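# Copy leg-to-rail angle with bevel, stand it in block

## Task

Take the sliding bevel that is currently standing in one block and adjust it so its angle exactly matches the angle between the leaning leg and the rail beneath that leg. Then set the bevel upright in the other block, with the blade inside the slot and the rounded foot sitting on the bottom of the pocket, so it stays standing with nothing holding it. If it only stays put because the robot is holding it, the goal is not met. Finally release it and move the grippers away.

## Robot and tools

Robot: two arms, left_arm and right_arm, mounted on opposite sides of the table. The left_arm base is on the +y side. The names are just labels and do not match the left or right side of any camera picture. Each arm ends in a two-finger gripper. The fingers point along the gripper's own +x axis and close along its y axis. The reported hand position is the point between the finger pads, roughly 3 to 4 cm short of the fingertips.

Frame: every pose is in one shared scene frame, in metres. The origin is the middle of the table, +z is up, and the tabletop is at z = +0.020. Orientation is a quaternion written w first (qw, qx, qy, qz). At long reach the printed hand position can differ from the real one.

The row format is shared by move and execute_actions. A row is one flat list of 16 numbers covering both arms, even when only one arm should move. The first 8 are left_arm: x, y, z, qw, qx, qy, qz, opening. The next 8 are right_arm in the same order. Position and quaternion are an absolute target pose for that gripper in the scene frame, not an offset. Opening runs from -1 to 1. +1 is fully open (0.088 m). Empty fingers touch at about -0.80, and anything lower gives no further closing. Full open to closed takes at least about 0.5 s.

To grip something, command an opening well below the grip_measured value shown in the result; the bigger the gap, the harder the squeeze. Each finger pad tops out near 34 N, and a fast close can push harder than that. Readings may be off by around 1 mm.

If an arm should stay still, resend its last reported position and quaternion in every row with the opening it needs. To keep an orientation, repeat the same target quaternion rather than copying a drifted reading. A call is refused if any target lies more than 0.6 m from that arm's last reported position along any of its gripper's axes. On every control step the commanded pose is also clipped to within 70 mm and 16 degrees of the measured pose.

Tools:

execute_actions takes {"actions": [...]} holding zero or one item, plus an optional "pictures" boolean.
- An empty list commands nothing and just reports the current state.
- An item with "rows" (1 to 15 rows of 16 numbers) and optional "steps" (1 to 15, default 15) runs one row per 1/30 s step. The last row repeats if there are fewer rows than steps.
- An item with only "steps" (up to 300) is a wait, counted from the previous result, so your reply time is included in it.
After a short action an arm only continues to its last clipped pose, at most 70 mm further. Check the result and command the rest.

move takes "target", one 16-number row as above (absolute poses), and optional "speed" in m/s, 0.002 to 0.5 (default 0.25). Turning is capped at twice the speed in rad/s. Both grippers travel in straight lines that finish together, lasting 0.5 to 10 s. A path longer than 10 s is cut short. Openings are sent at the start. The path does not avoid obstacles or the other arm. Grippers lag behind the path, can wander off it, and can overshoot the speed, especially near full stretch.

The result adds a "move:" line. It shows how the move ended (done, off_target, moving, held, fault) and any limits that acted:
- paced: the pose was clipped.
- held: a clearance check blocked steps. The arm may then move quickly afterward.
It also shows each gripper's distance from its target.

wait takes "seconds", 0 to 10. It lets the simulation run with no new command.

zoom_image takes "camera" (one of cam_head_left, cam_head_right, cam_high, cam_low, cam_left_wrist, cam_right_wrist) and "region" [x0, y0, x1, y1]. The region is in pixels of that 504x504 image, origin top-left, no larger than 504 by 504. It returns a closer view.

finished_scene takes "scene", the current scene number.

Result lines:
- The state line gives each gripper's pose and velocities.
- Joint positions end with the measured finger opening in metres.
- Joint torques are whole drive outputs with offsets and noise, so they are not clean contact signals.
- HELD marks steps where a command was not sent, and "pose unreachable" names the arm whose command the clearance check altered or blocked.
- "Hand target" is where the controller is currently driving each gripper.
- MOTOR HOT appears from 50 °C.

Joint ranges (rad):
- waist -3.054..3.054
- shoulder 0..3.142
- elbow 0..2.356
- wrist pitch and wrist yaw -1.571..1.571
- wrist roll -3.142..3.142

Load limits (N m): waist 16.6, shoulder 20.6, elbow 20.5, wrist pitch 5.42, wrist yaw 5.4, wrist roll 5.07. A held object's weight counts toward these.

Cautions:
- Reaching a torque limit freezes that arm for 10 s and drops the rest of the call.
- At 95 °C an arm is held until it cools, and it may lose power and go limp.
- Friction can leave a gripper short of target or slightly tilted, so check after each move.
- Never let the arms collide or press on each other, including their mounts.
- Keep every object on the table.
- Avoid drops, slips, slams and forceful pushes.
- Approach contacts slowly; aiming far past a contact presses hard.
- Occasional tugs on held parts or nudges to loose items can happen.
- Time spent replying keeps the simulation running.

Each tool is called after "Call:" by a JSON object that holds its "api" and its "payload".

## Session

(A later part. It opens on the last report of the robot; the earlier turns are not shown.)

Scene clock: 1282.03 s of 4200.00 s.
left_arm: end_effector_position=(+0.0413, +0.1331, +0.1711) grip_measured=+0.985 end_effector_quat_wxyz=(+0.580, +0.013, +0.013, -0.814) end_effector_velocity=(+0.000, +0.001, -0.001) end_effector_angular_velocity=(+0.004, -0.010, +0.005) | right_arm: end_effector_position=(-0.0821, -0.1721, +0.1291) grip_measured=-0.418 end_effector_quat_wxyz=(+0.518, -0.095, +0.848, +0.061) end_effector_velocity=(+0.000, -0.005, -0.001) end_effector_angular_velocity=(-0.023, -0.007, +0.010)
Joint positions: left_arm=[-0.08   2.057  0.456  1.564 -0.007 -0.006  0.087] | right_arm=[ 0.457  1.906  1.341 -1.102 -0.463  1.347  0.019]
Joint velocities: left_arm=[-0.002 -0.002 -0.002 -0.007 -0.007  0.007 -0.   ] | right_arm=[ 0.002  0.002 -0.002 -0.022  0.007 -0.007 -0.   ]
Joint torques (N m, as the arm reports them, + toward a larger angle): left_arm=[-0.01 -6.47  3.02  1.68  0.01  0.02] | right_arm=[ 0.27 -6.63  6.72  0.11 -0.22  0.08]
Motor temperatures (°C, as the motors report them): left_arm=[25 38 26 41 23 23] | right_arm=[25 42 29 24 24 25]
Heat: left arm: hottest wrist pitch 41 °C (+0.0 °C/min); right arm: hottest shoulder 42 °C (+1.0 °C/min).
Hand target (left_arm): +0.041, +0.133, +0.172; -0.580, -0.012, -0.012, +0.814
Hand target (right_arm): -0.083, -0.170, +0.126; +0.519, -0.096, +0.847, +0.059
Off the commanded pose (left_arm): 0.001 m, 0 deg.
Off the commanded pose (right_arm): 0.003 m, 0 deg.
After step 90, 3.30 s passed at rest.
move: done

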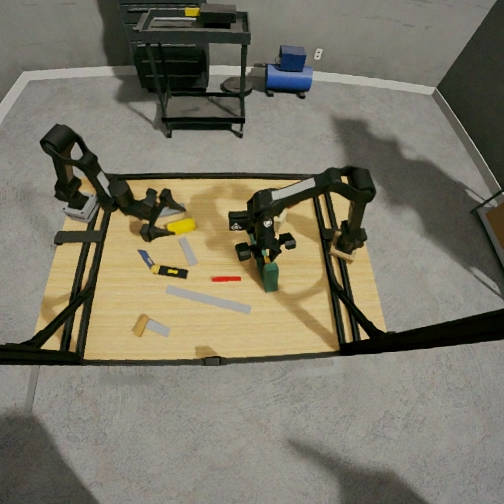

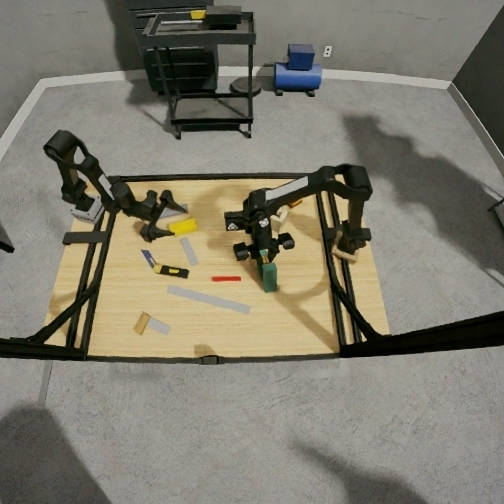

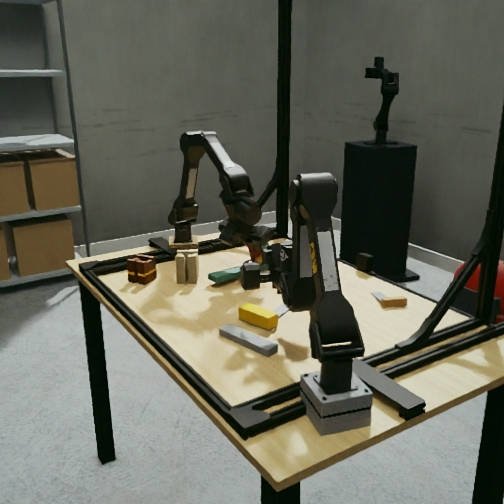

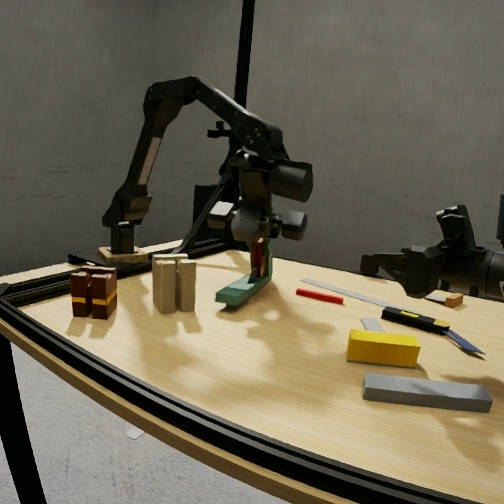

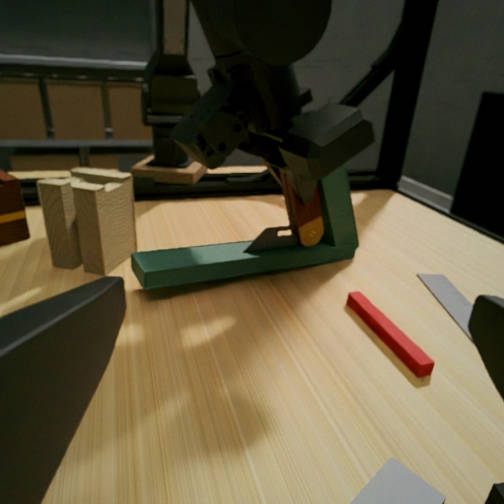

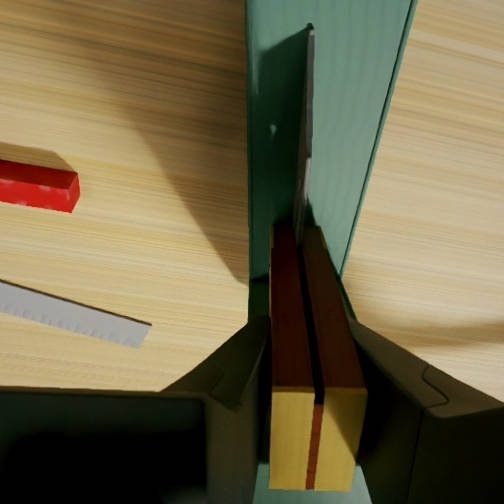

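Call:
{"api": "move", "payload": {"target": [0.0413,0.1329,0.1721,0.580,0.012,0.012,-0.814,1,-0.0890,-0.1714,0.1225,0.5192,-0.0965,0.8471,0.0591,-0.6], "speed": 0.01}}

Call:
{"api": "zoom_image", "payload": {"camera": "cam_left_wrist", "region": [230, 90, 380, 260]}}

Scene clock: 1295.60 s of 4200.00 s.
left_arm: end_effector_position=(+0.0415, +0.1331, +0.1711) grip_measured=+0.985 end_effector_quat_wxyz=(+0.580, +0.013, +0.013, -0.814) end_effector_velocity=(-0.000, -0.000, -0.003) end_effector_angular_velocity=(+0.018, +0.001, +0.005) | right_arm: end_effector_position=(-0.0827, -0.1710, +0.1278) grip_measured=-0.418 end_effector_quat_wxyz=(+0.520, -0.090, +0.847, +0.056) end_effector_velocity=(-0.000, -0.002, +0.001) end_effector_angular_velocity=(-0.011, +0.006, -0.010)
Joint positions: left_arm=[-0.08   2.057  0.456  1.564 -0.007 -0.006  0.087] | right_arm=[ 0.459  1.908  1.339 -1.093 -0.461  1.365  0.019]
Joint velocities: left_arm=[-0.002 -0.002  0.002 -0.022 -0.007 -0.007 -0.   ] | right_arm=[-0.002 -0.002 -0.002 -0.007 -0.007  0.007  0.   ]
Joint torques (N m, as the arm reports them, + toward a larger angle): left_arm=[-0.02 -6.45  3.03  1.65  0.    0.01] | right_arm=[ 1.48 -7.11  4.56  1.19 -0.37  0.12]
Motor temperatures (°C, as the motors report them): left_arm=[25 38 26 41 23 23] | right_arm=[25 40 30 24 24 25]
Heat: left arm: hottest wrist pitch 41 °C (+0.0 °C/min); right arm: hottest shoulder 40 °C (-2.0 °C/min).
Hand target (left_arm): +0.041, +0.133, +0.172; -0.580, -0.012, -0.012, +0.814
Hand target (right_arm): -0.089, -0.172, +0.123; +0.519, -0.096, +0.847, +0.059
Off the commanded pose (left_arm): 0.001 m, 0 deg.
Off the commanded pose (right_arm): 0.008 m, 1 deg.
move: done

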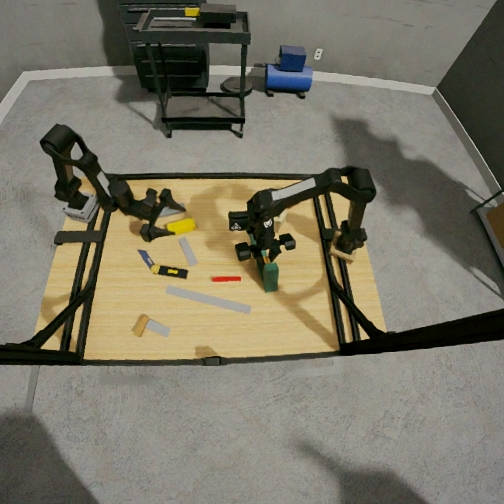

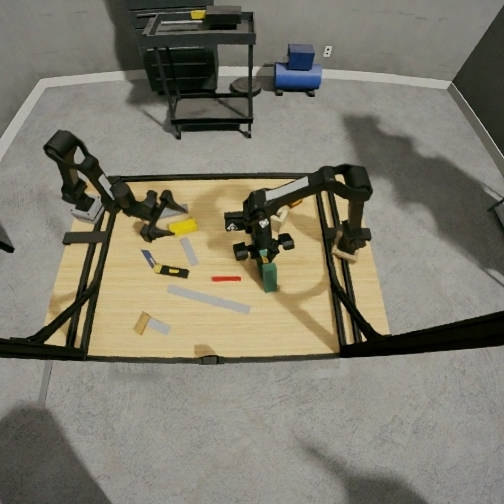

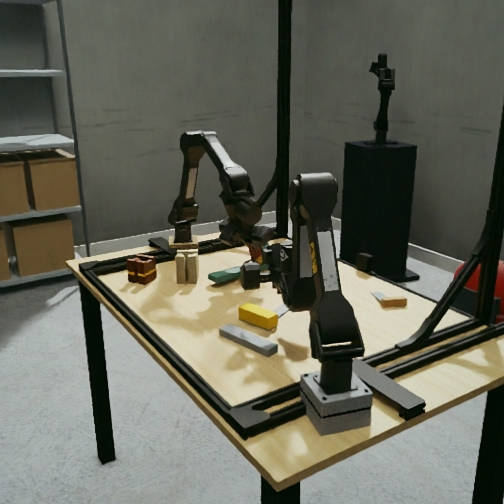

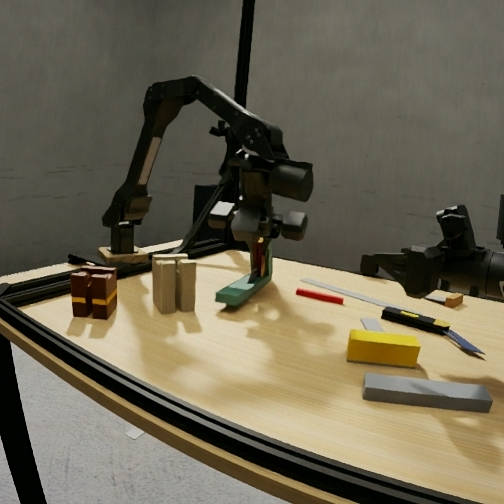

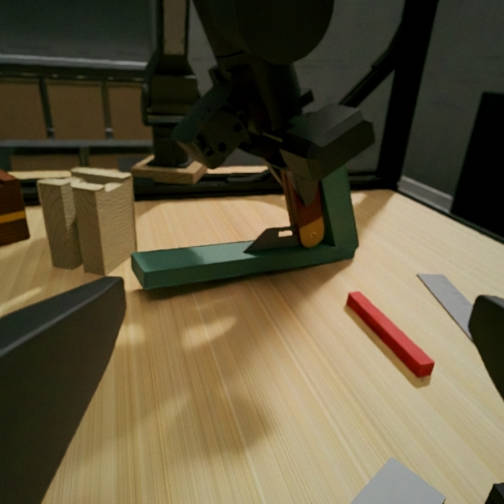

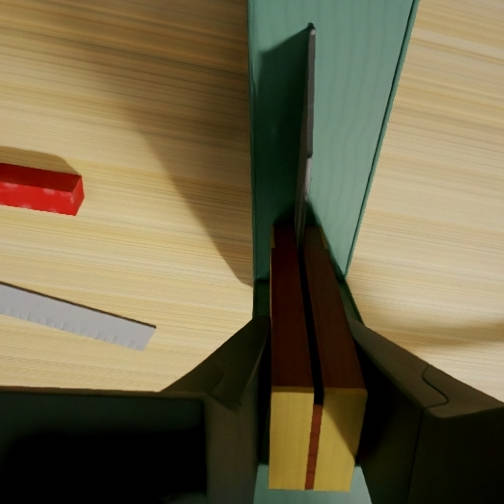

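Region (230, 90, 380, 260) of cam_left_wrist's 504x504 image, scaled by 2.965, with more detail than that image has; it fills the left 445 columns of this view, and the rest is white.

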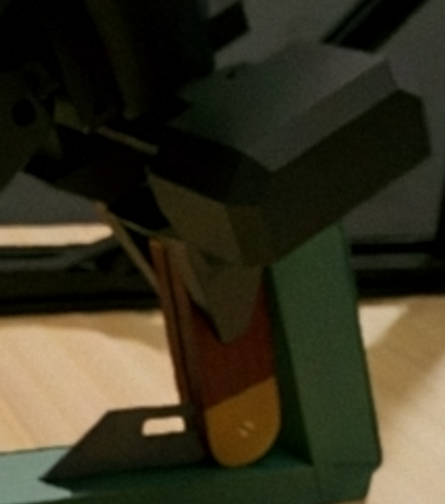

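Call:
{"api": "zoom_image", "payload": {"camera": "cam_left_wrist", "region": [280, 165, 360, 260]}}

Region (280, 165, 360, 260) of cam_left_wrist's 504x504 image, scaled by 5.305, with more detail than that image has; it fills the left 424 columns of this view, and the rest is white.

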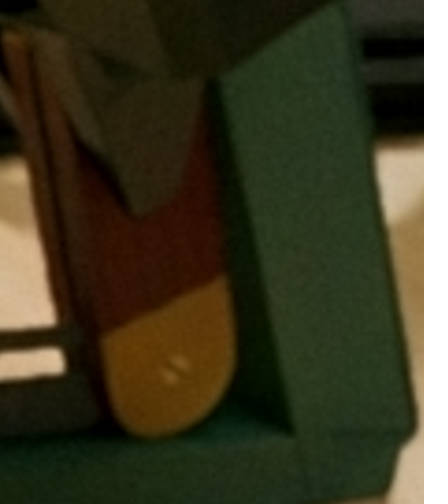

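Call:
{"api": "move", "payload": {"target": [0.0413,0.1329,0.1721,0.580,0.012,0.012,-0.814,1,-0.0880,-0.1714,0.1220,0.4817,-0.0990,0.8690,0.0549,-0.6], "speed": 0.01}}

Call:
{"api": "zoom_image", "payload": {"camera": "cam_left_wrist", "region": [280, 165, 360, 260]}}

Scene clock: 1360.53 s of 4200.00 s.
left_arm: end_effector_position=(+0.0415, +0.1331, +0.1712) grip_measured=+0.985 end_effector_quat_wxyz=(+0.580, +0.013, +0.013, -0.814) end_effector_velocity=(+0.002, -0.000, -0.003) end_effector_angular_velocity=(+0.009, -0.012, +0.019) | right_arm: end_effector_position=(-0.0838, -0.1699, +0.1260) grip_measured=-0.418 end_effector_quat_wxyz=(+0.489, -0.091, +0.865, +0.061) end_effector_velocity=(-0.000, -0.003, +0.002) end_effector_angular_velocity=(-0.021, +0.006, -0.010)
Joint positions: left_arm=[-0.08   2.056  0.456  1.563 -0.007 -0.006  0.087] | right_arm=[ 0.435  1.928  1.336 -1.091 -0.529  1.321  0.019]
Joint velocities: left_arm=[-0.002  0.002 -0.002 -0.007 -0.022  0.007  0.   ] | right_arm=[-0.002 -0.002  0.002 -0.022 -0.007  0.007 -0.   ]
Joint torques (N m, as the arm reports them, + toward a larger angle): left_arm=[-0.08 -6.48  3.03  1.66  0.01  0.01] | right_arm=[ 0.6  -6.22  5.7  -0.37 -0.94 -0.1 ]
Motor temperatures (°C, as the motors report them): left_arm=[25 38 26 41 23 23] | right_arm=[25 38 29 25 25 25]
Heat: left arm: hottest wrist pitch 41 °C (+0.0 °C/min); right arm: hottest shoulder 38 °C (-2.0 °C/min).
Hand target (left_arm): +0.041, +0.133, +0.172; -0.580, -0.012, -0.012, +0.814
Hand target (right_arm): -0.088, -0.172, +0.122; +0.482, -0.099, +0.869, +0.055
Off the commanded pose (left_arm): 0.001 m, 0 deg.
Off the commanded pose (right_arm): 0.006 m, 1 deg.
move: done

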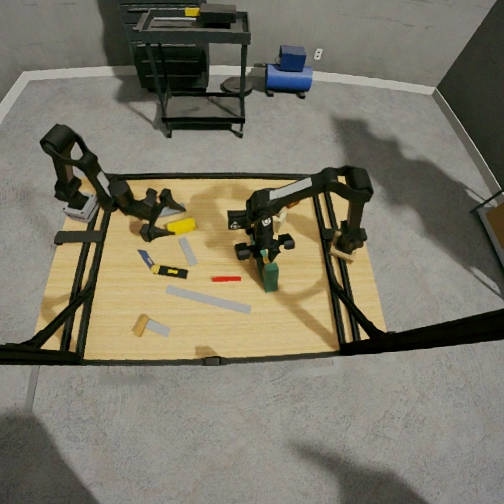

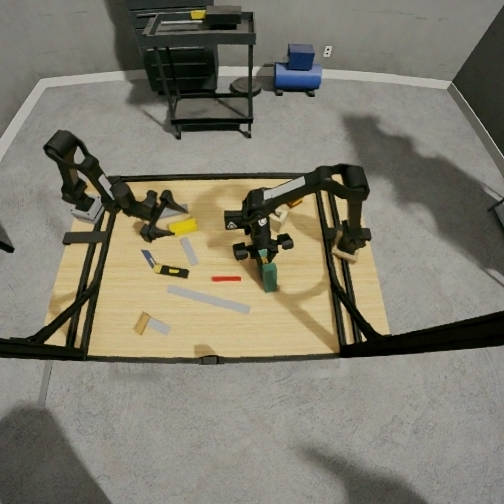

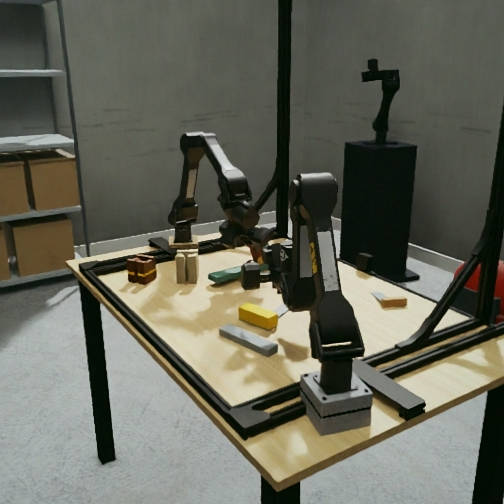

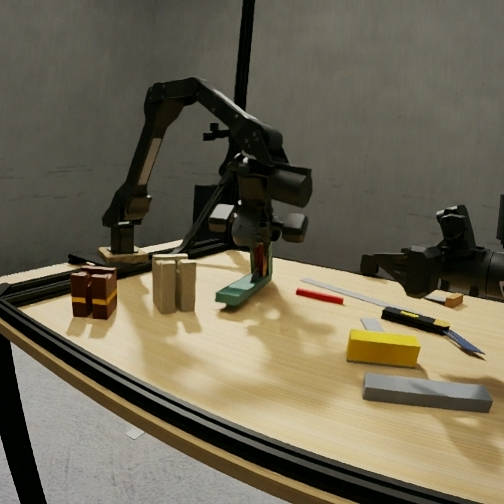

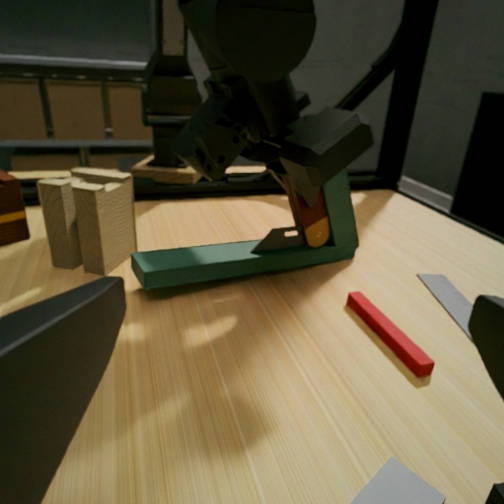

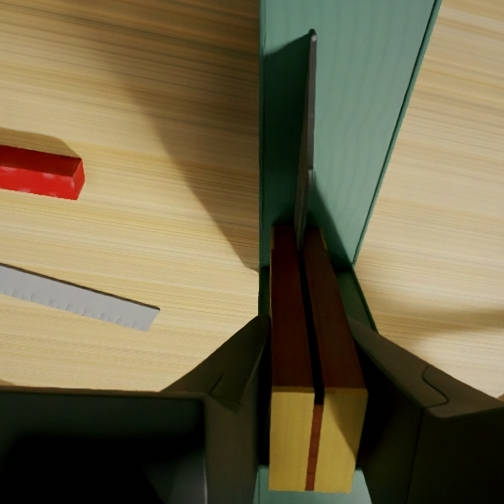

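Region (280, 165, 360, 260) of cam_left_wrist's 504x504 image, scaled by 5.305, with more detail than that image has; it fills the left 424 columns of this view, and the rest is white.

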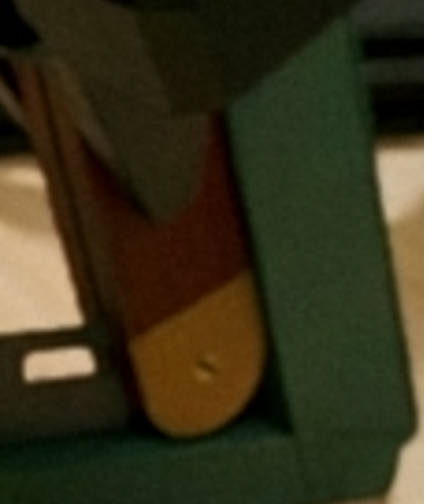

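Call:
{"api": "move", "payload": {"target": [0.0413,0.1329,0.1721,0.580,0.012,0.012,-0.814,1,-0.0890,-0.1720,0.1170,0.4817,-0.0990,0.8690,0.0549,-0.6], "speed": 0.01}}

Call:
{"api": "zoom_image", "payload": {"camera": "cam_left_wrist", "region": [240, 165, 360, 265]}}

Scene clock: 1382.73 s of 4200.00 s.
left_arm: end_effector_position=(+0.0415, +0.1331, +0.1712) grip_measured=+0.985 end_effector_quat_wxyz=(+0.580, +0.013, +0.013, -0.814) end_effector_velocity=(+0.000, +0.000, +0.002) end_effector_angular_velocity=(-0.005, +0.009, +0.005) | right_arm: end_effector_position=(-0.0840, -0.1697, +0.1247) grip_measured=-0.418 end_effector_quat_wxyz=(+0.487, -0.091, +0.866, +0.060) end_effector_velocity=(-0.004, -0.006, +0.002) end_effector_angular_velocity=(-0.023, +0.037, -0.000)
Joint positions: left_arm=[-0.08   2.056  0.456  1.563 -0.007 -0.006  0.087] | right_arm=[ 0.434  1.931  1.334 -1.087 -0.534  1.32   0.019]
Joint velocities: left_arm=[-0.002 -0.002 -0.002  0.007 -0.007 -0.007 -0.   ] | right_arm=[-0.002 -0.002 -0.007 -0.022 -0.037 -0.007 -0.   ]
Joint torques (N m, as the arm reports them, + toward a larger angle): left_arm=[-0.05 -6.41  3.02  1.68  0.01  0.01] | right_arm=[ 0.93 -6.2   4.06  0.73 -0.77  0.02]
Motor temperatures (°C, as the motors report them): left_arm=[25 38 26 41 23 23] | right_arm=[25 37 29 25 25 25]
Heat: left arm: hottest wrist pitch 41 °C (+0.0 °C/min); right arm: hottest shoulder 37 °C (-2.0 °C/min).
Hand target (left_arm): +0.041, +0.133, +0.172; -0.580, -0.012, -0.012, +0.814
Hand target (right_arm): -0.089, -0.172, +0.117; +0.482, -0.099, +0.869, +0.055
Off the commanded pose (left_arm): 0.001 m, 0 deg.
Off the commanded pose (right_arm): 0.009 m, 1 deg.
move: off_target (right_arm)

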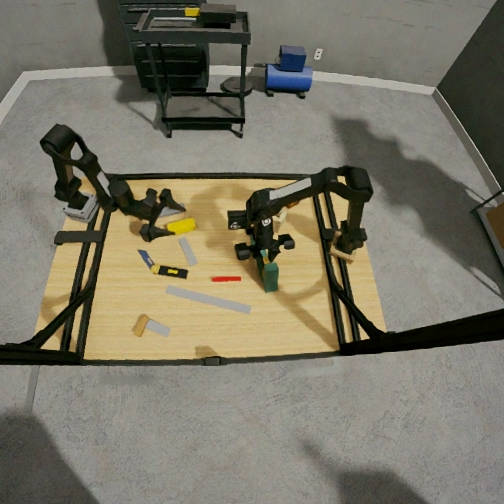

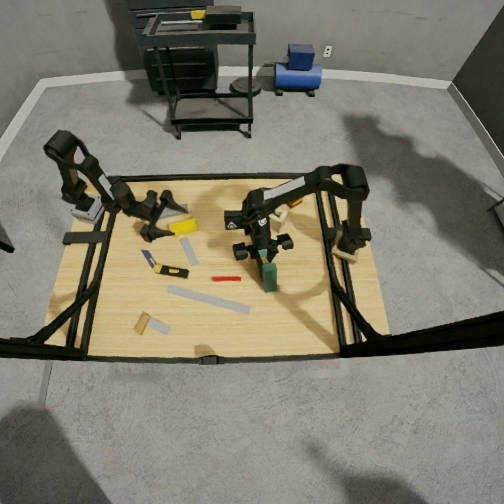

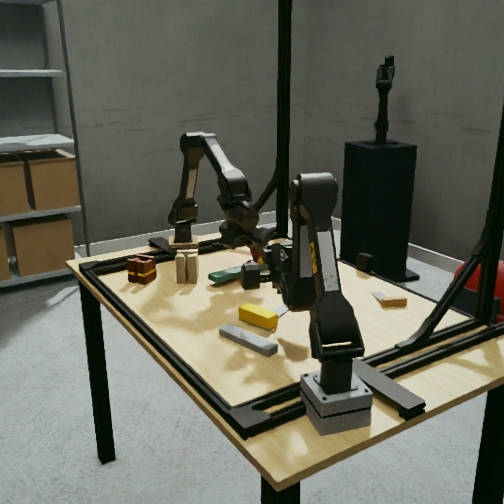

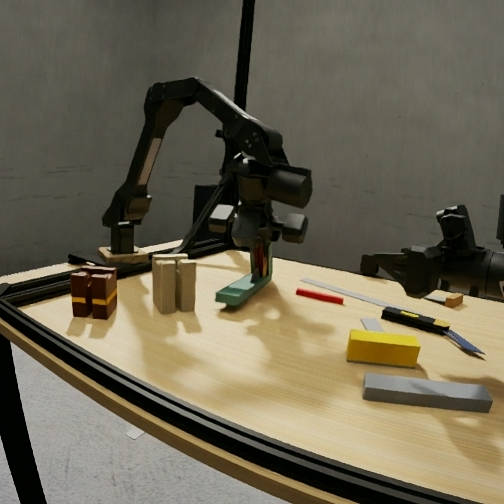

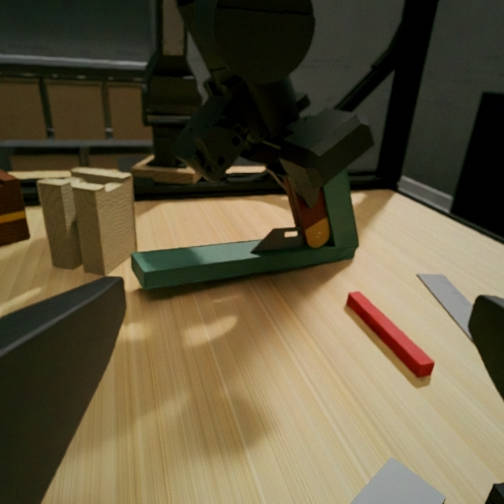

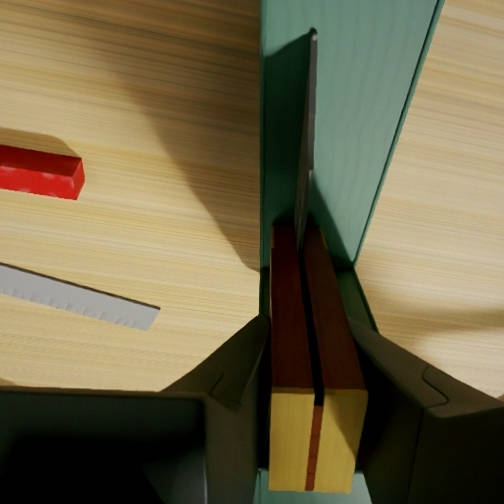

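Region (240, 165, 360, 265) of cam_left_wrist's 504x504 image, scaled by 4.200, with more detail than that image has.

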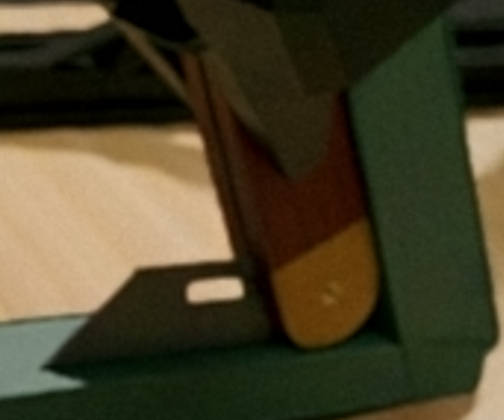

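Call:
{"api": "zoom_image", "payload": {"camera": "cam_left_wrist", "region": [300, 170, 350, 255]}}

Region (300, 170, 350, 255) of cam_left_wrist's 504x504 image, scaled by 5.929, with more detail than that image has; it fills the left 296 columns of this view, and the rest is white.

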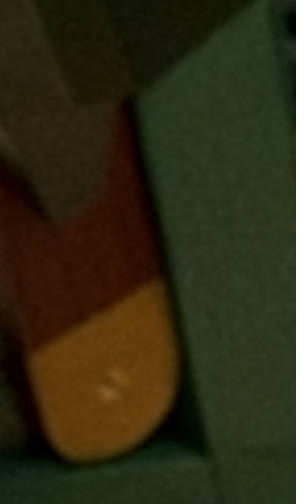

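Call:
{"api": "move", "payload": {"target": [0.0413,0.1329,0.1721,0.580,0.012,0.012,-0.814,1,-0.0960,-0.1735,0.1170,0.4817,-0.0990,0.8690,0.0549,-0.6], "speed": 0.01}}

Call:
{"api": "zoom_image", "payload": {"camera": "cam_left_wrist", "region": [300, 170, 350, 255]}}

Scene clock: 1415.07 s of 4200.00 s.
left_arm: end_effector_position=(+0.0415, +0.1331, +0.1710) grip_measured=+0.985 end_effector_quat_wxyz=(+0.580, +0.013, +0.013, -0.814) end_effector_velocity=(+0.000, +0.001, -0.006) end_effector_angular_velocity=(+0.023, -0.016, -0.005) | right_arm: end_effector_position=(-0.0842, -0.1695, +0.1231) grip_measured=-0.418 end_effector_quat_wxyz=(+0.487, -0.086, +0.868, +0.053) end_effector_velocity=(+0.002, +0.001, -0.000) end_effector_angular_velocity=(+0.011, -0.007, +0.005)
Joint positions: left_arm=[-0.08   2.057  0.456  1.563 -0.007 -0.006  0.087] | right_arm=[ 0.433  1.933  1.329 -1.078 -0.538  1.337  0.019]
Joint velocities: left_arm=[ 0.002  0.002 -0.002 -0.022  0.007  0.007  0.   ] | right_arm=[-0.002 -0.002 -0.002  0.007  0.007 -0.007  0.   ]
Joint torques (N m, as the arm reports them, + toward a larger angle): left_arm=[-0.05 -6.43  3.02  1.68  0.    0.02] | right_arm=[ 2.59 -7.37  3.41  1.1  -0.74  0.21]
Motor temperatures (°C, as the motors report them): left_arm=[25 38 26 41 23 23] | right_arm=[25 37 29 25 25 25]
Heat: left arm: hottest wrist pitch 41 °C (+0.0 °C/min); right arm: hottest shoulder 37 °C (-1.0 °C/min).
Hand target (left_arm): +0.041, +0.133, +0.172; -0.580, -0.012, -0.012, +0.814
Hand target (right_arm): -0.096, -0.174, +0.117; +0.482, -0.099, +0.869, +0.055
Off the commanded pose (left_arm): 0.001 m, 0 deg.
Off the commanded pose (right_arm): 0.014 m, 2 deg.
move: off_target (right_arm)

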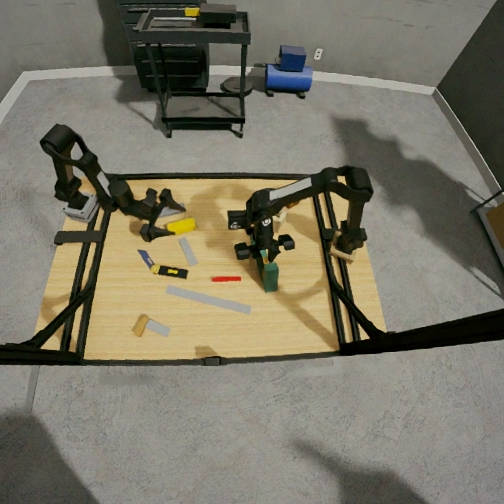

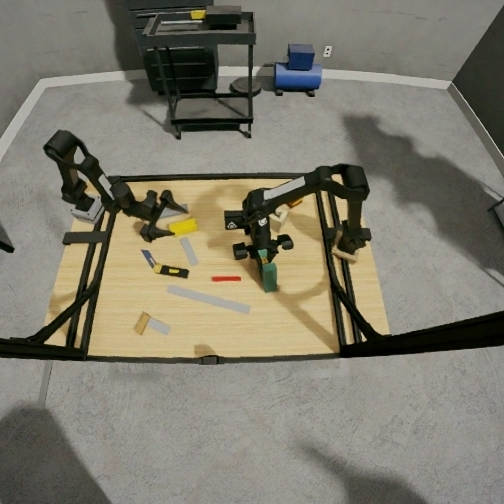

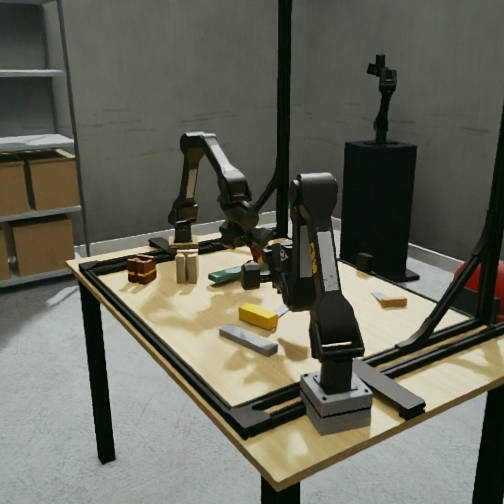

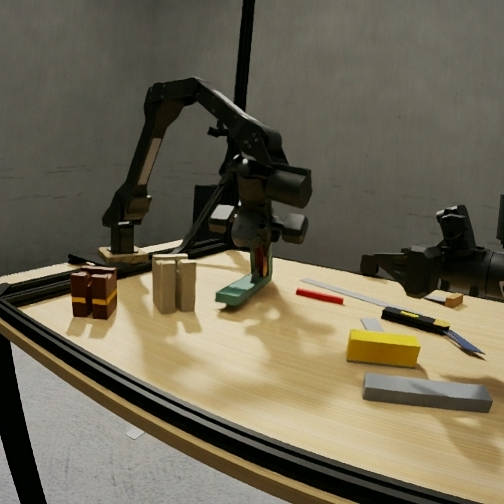

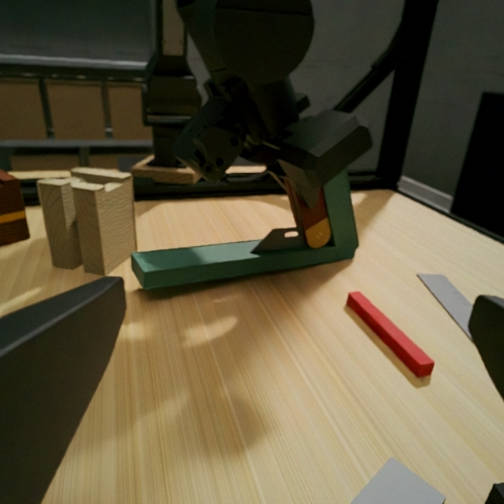

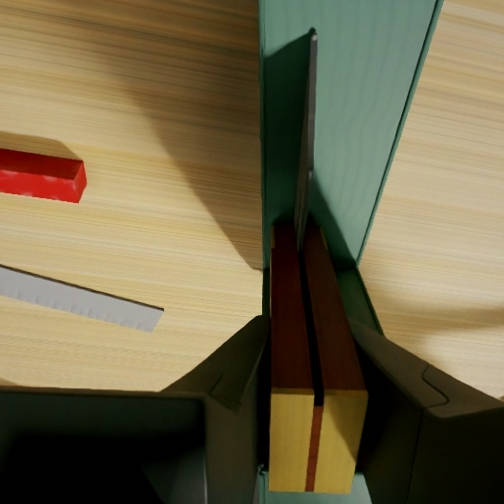

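Region (300, 170, 350, 255) of cam_left_wrist's 504x504 image, scaled by 5.929, with more detail than that image has; it fills the left 296 columns of this view, and the rest is white.

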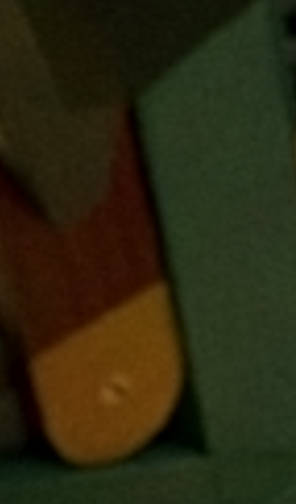

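Call:
{"api": "move", "payload": {"target": [0.0413,0.1329,0.1721,0.580,0.012,0.012,-0.814,1,-0.0835,-0.1700,0.1250,0.487,-0.090,0.867,0.057,-0.62], "speed": 0.02}}

Call:
{"api": "move", "payload": {"target": [0.0413,0.1329,0.1721,0.580,0.012,0.012,-0.814,1,-0.0660,-0.1660,0.1450,0.487,-0.090,0.867,0.057,-0.62], "speed": 0.02}}

Call:
{"api": "zoom_image", "payload": {"camera": "cam_left_wrist", "region": [210, 120, 370, 270]}}

Scene clock: 1427.03 s of 4200.00 s.
left_arm: end_effector_position=(+0.0413, +0.1332, +0.1710) grip_measured=+0.985 end_effector_quat_wxyz=(+0.580, +0.013, +0.013, -0.814) end_effector_velocity=(+0.001, +0.002, -0.003) end_effector_angular_velocity=(+0.014, +0.003, +0.005) | right_arm: end_effector_position=(-0.0840, -0.1698, +0.1245) grip_measured=-0.418 end_effector_quat_wxyz=(+0.486, -0.088, +0.868, +0.057) end_effector_velocity=(-0.000, -0.009, +0.001) end_effector_angular_velocity=(-0.045, +0.007, -0.010)
Joint positions: left_arm=[-0.08   2.057  0.456  1.563 -0.007 -0.006  0.087] | right_arm=[ 0.432  1.931  1.332 -1.085 -0.538  1.327  0.019]
Joint velocities: left_arm=[-0.002 -0.002 -0.007 -0.007 -0.007 -0.007  0.   ] | right_arm=[-0.002 -0.002 -0.007 -0.037 -0.007  0.007 -0.   ]
Joint torques (N m, as the arm reports them, + toward a larger angle): left_arm=[-0.04 -6.46  3.03  1.68  0.01  0.02] | right_arm=[ 0.08 -8.28  5.94 -0.41 -0.28 -0.07]
Motor temperatures (°C, as the motors report them): left_arm=[25 38 26 41 23 23] | right_arm=[26 37 28 26 25 25]
Heat: left arm: hottest wrist pitch 41 °C (+0.0 °C/min); right arm: hottest shoulder 37 °C (-1.0 °C/min).
Hand target (left_arm): +0.041, +0.133, +0.172; -0.580, -0.012, -0.012, +0.814
Hand target (right_arm): -0.084, -0.170, +0.125; +0.487, -0.090, +0.867, +0.057
Off the commanded pose (left_arm): 0.001 m, 0 deg.
Off the commanded pose (right_arm): 0.001 m, 0 deg.
move: done

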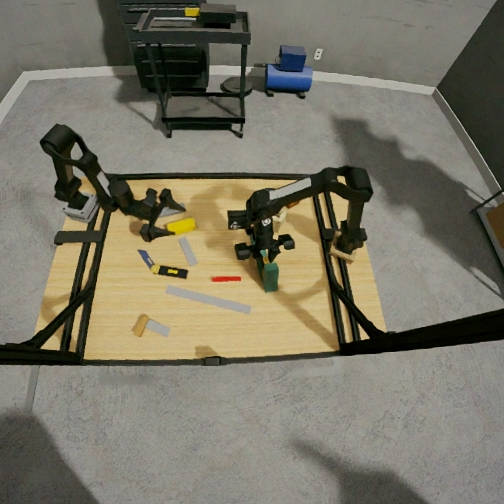

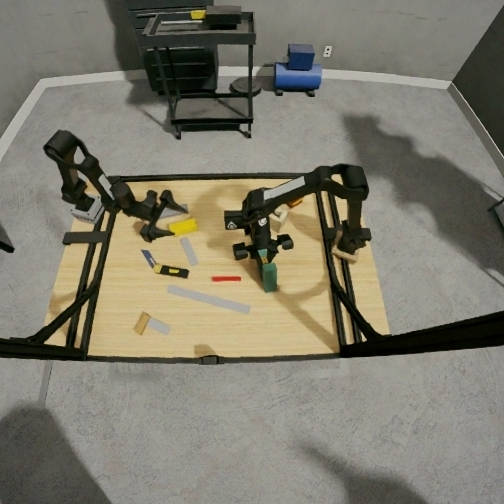

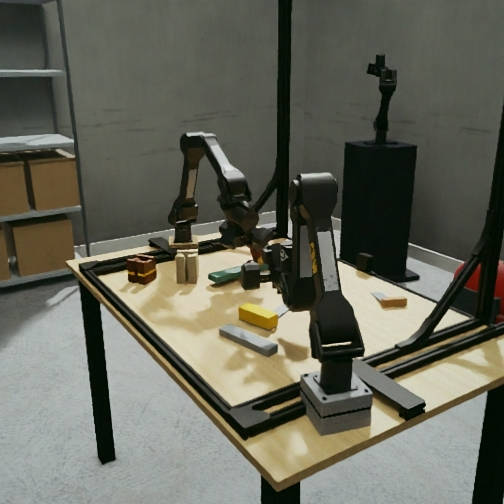

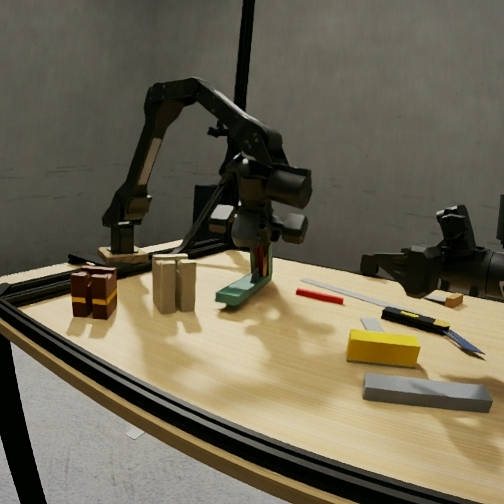

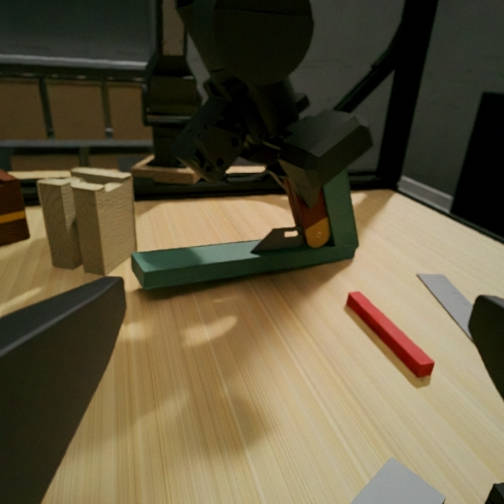

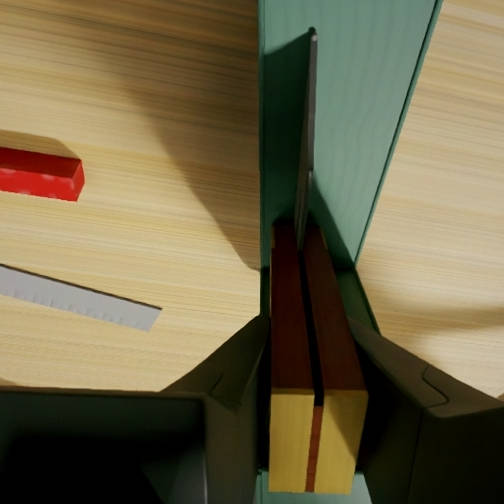

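Scene clock: 1428.67 s of 4200.00 s.
left_arm: end_effector_position=(+0.0413, +0.1332, +0.1710) grip_measured=+0.985 end_effector_quat_wxyz=(+0.580, +0.013, +0.013, -0.814) end_effector_velocity=(-0.003, +0.003, -0.004) end_effector_angular_velocity=(+0.023, -0.000, -0.014) | right_arm: end_effector_position=(-0.0673, -0.1687, +0.1426) grip_measured=-0.418 end_effector_quat_wxyz=(+0.486, -0.092, +0.867, +0.052) end_effector_velocity=(-0.002, -0.003, +0.004) end_effector_angular_velocity=(-0.020, +0.022, -0.012)
Joint positions: left_arm=[-0.08   2.057  0.456  1.563 -0.007 -0.006  0.087] | right_arm=[ 0.385  1.931  1.406 -1.2   -0.529  1.27   0.019]
Joint velocities: left_arm=[-0.007 -0.007 -0.007 -0.022  0.007 -0.007 -0.   ] | right_arm=[-0.002 -0.002  0.002 -0.022 -0.022  0.007 -0.   ]
Joint torques (N m, as the arm reports them, + toward a larger angle): left_arm=[-0.03 -6.47  3.04  1.68  0.    0.02] | right_arm=[-0.28 -8.33  7.3  -0.32 -0.33 -0.1 ]
Motor temperatures (°C, as the motors report them): left_arm=[25 38 26 41 23 23] | right_arm=[26 37 28 26 25 25]
Heat: left arm: hottest wrist pitch 41 °C (+0.0 °C/min); right arm: hottest shoulder 37 °C (-1.0 °C/min).
Hand target (left_arm): +0.041, +0.133, +0.172; -0.580, -0.012, -0.012, +0.814
Hand target (right_arm): -0.066, -0.166, +0.145; +0.487, -0.090, +0.867, +0.057
Off the commanded pose (left_arm): 0.001 m, 0 deg.
Off the commanded pose (right_arm): 0.004 m, 1 deg.
move: done

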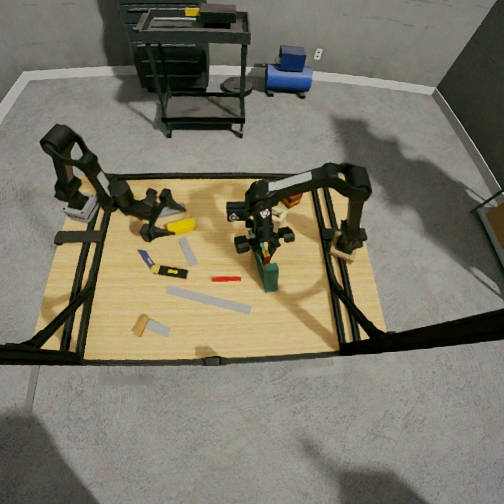

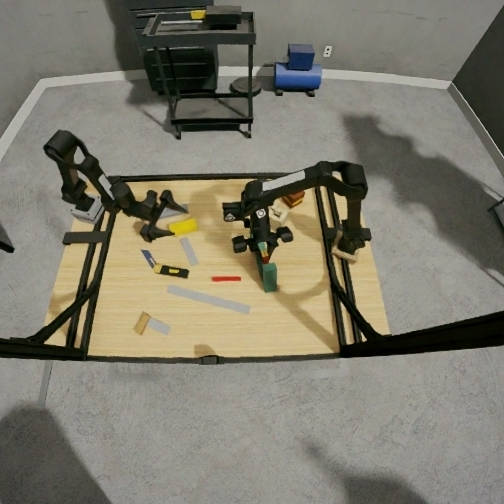

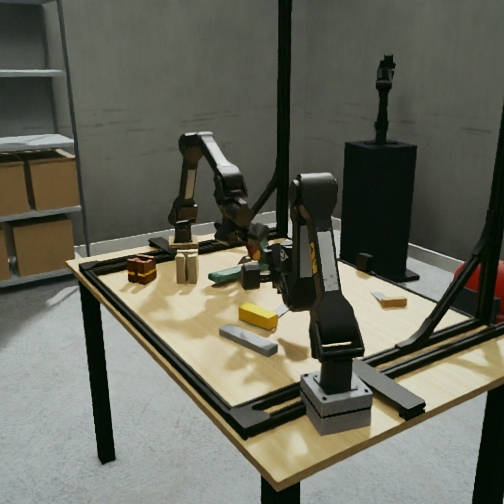

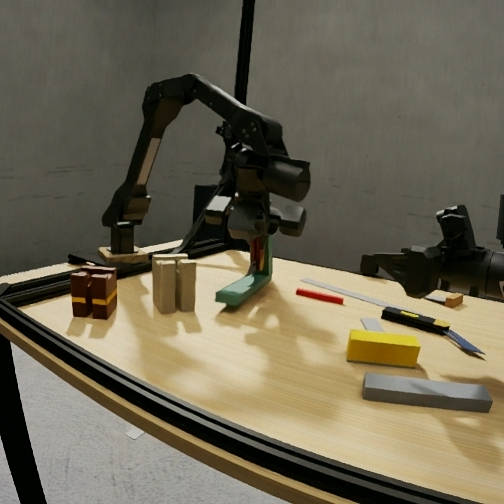

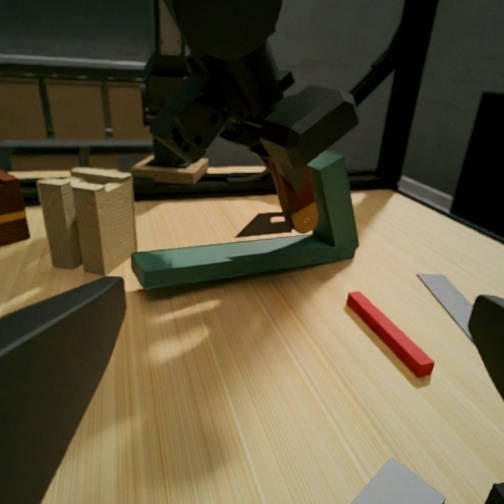

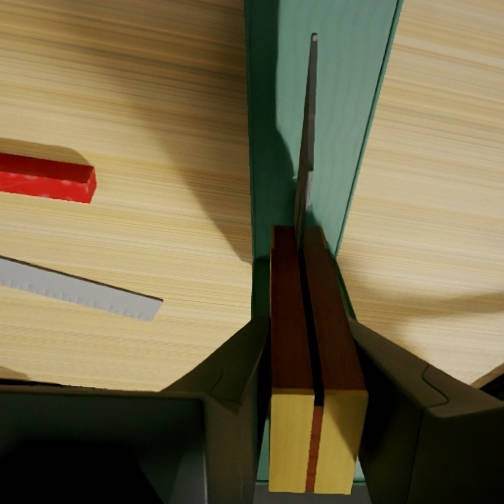

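Region (210, 120, 370, 270) of cam_left_wrist's 504x504 image, scaled by 3.150, with more detail than that image has; it fills the top 472 rows of this view, and the rest is white.

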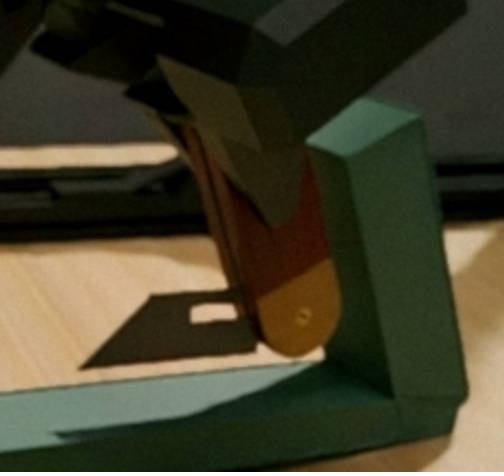

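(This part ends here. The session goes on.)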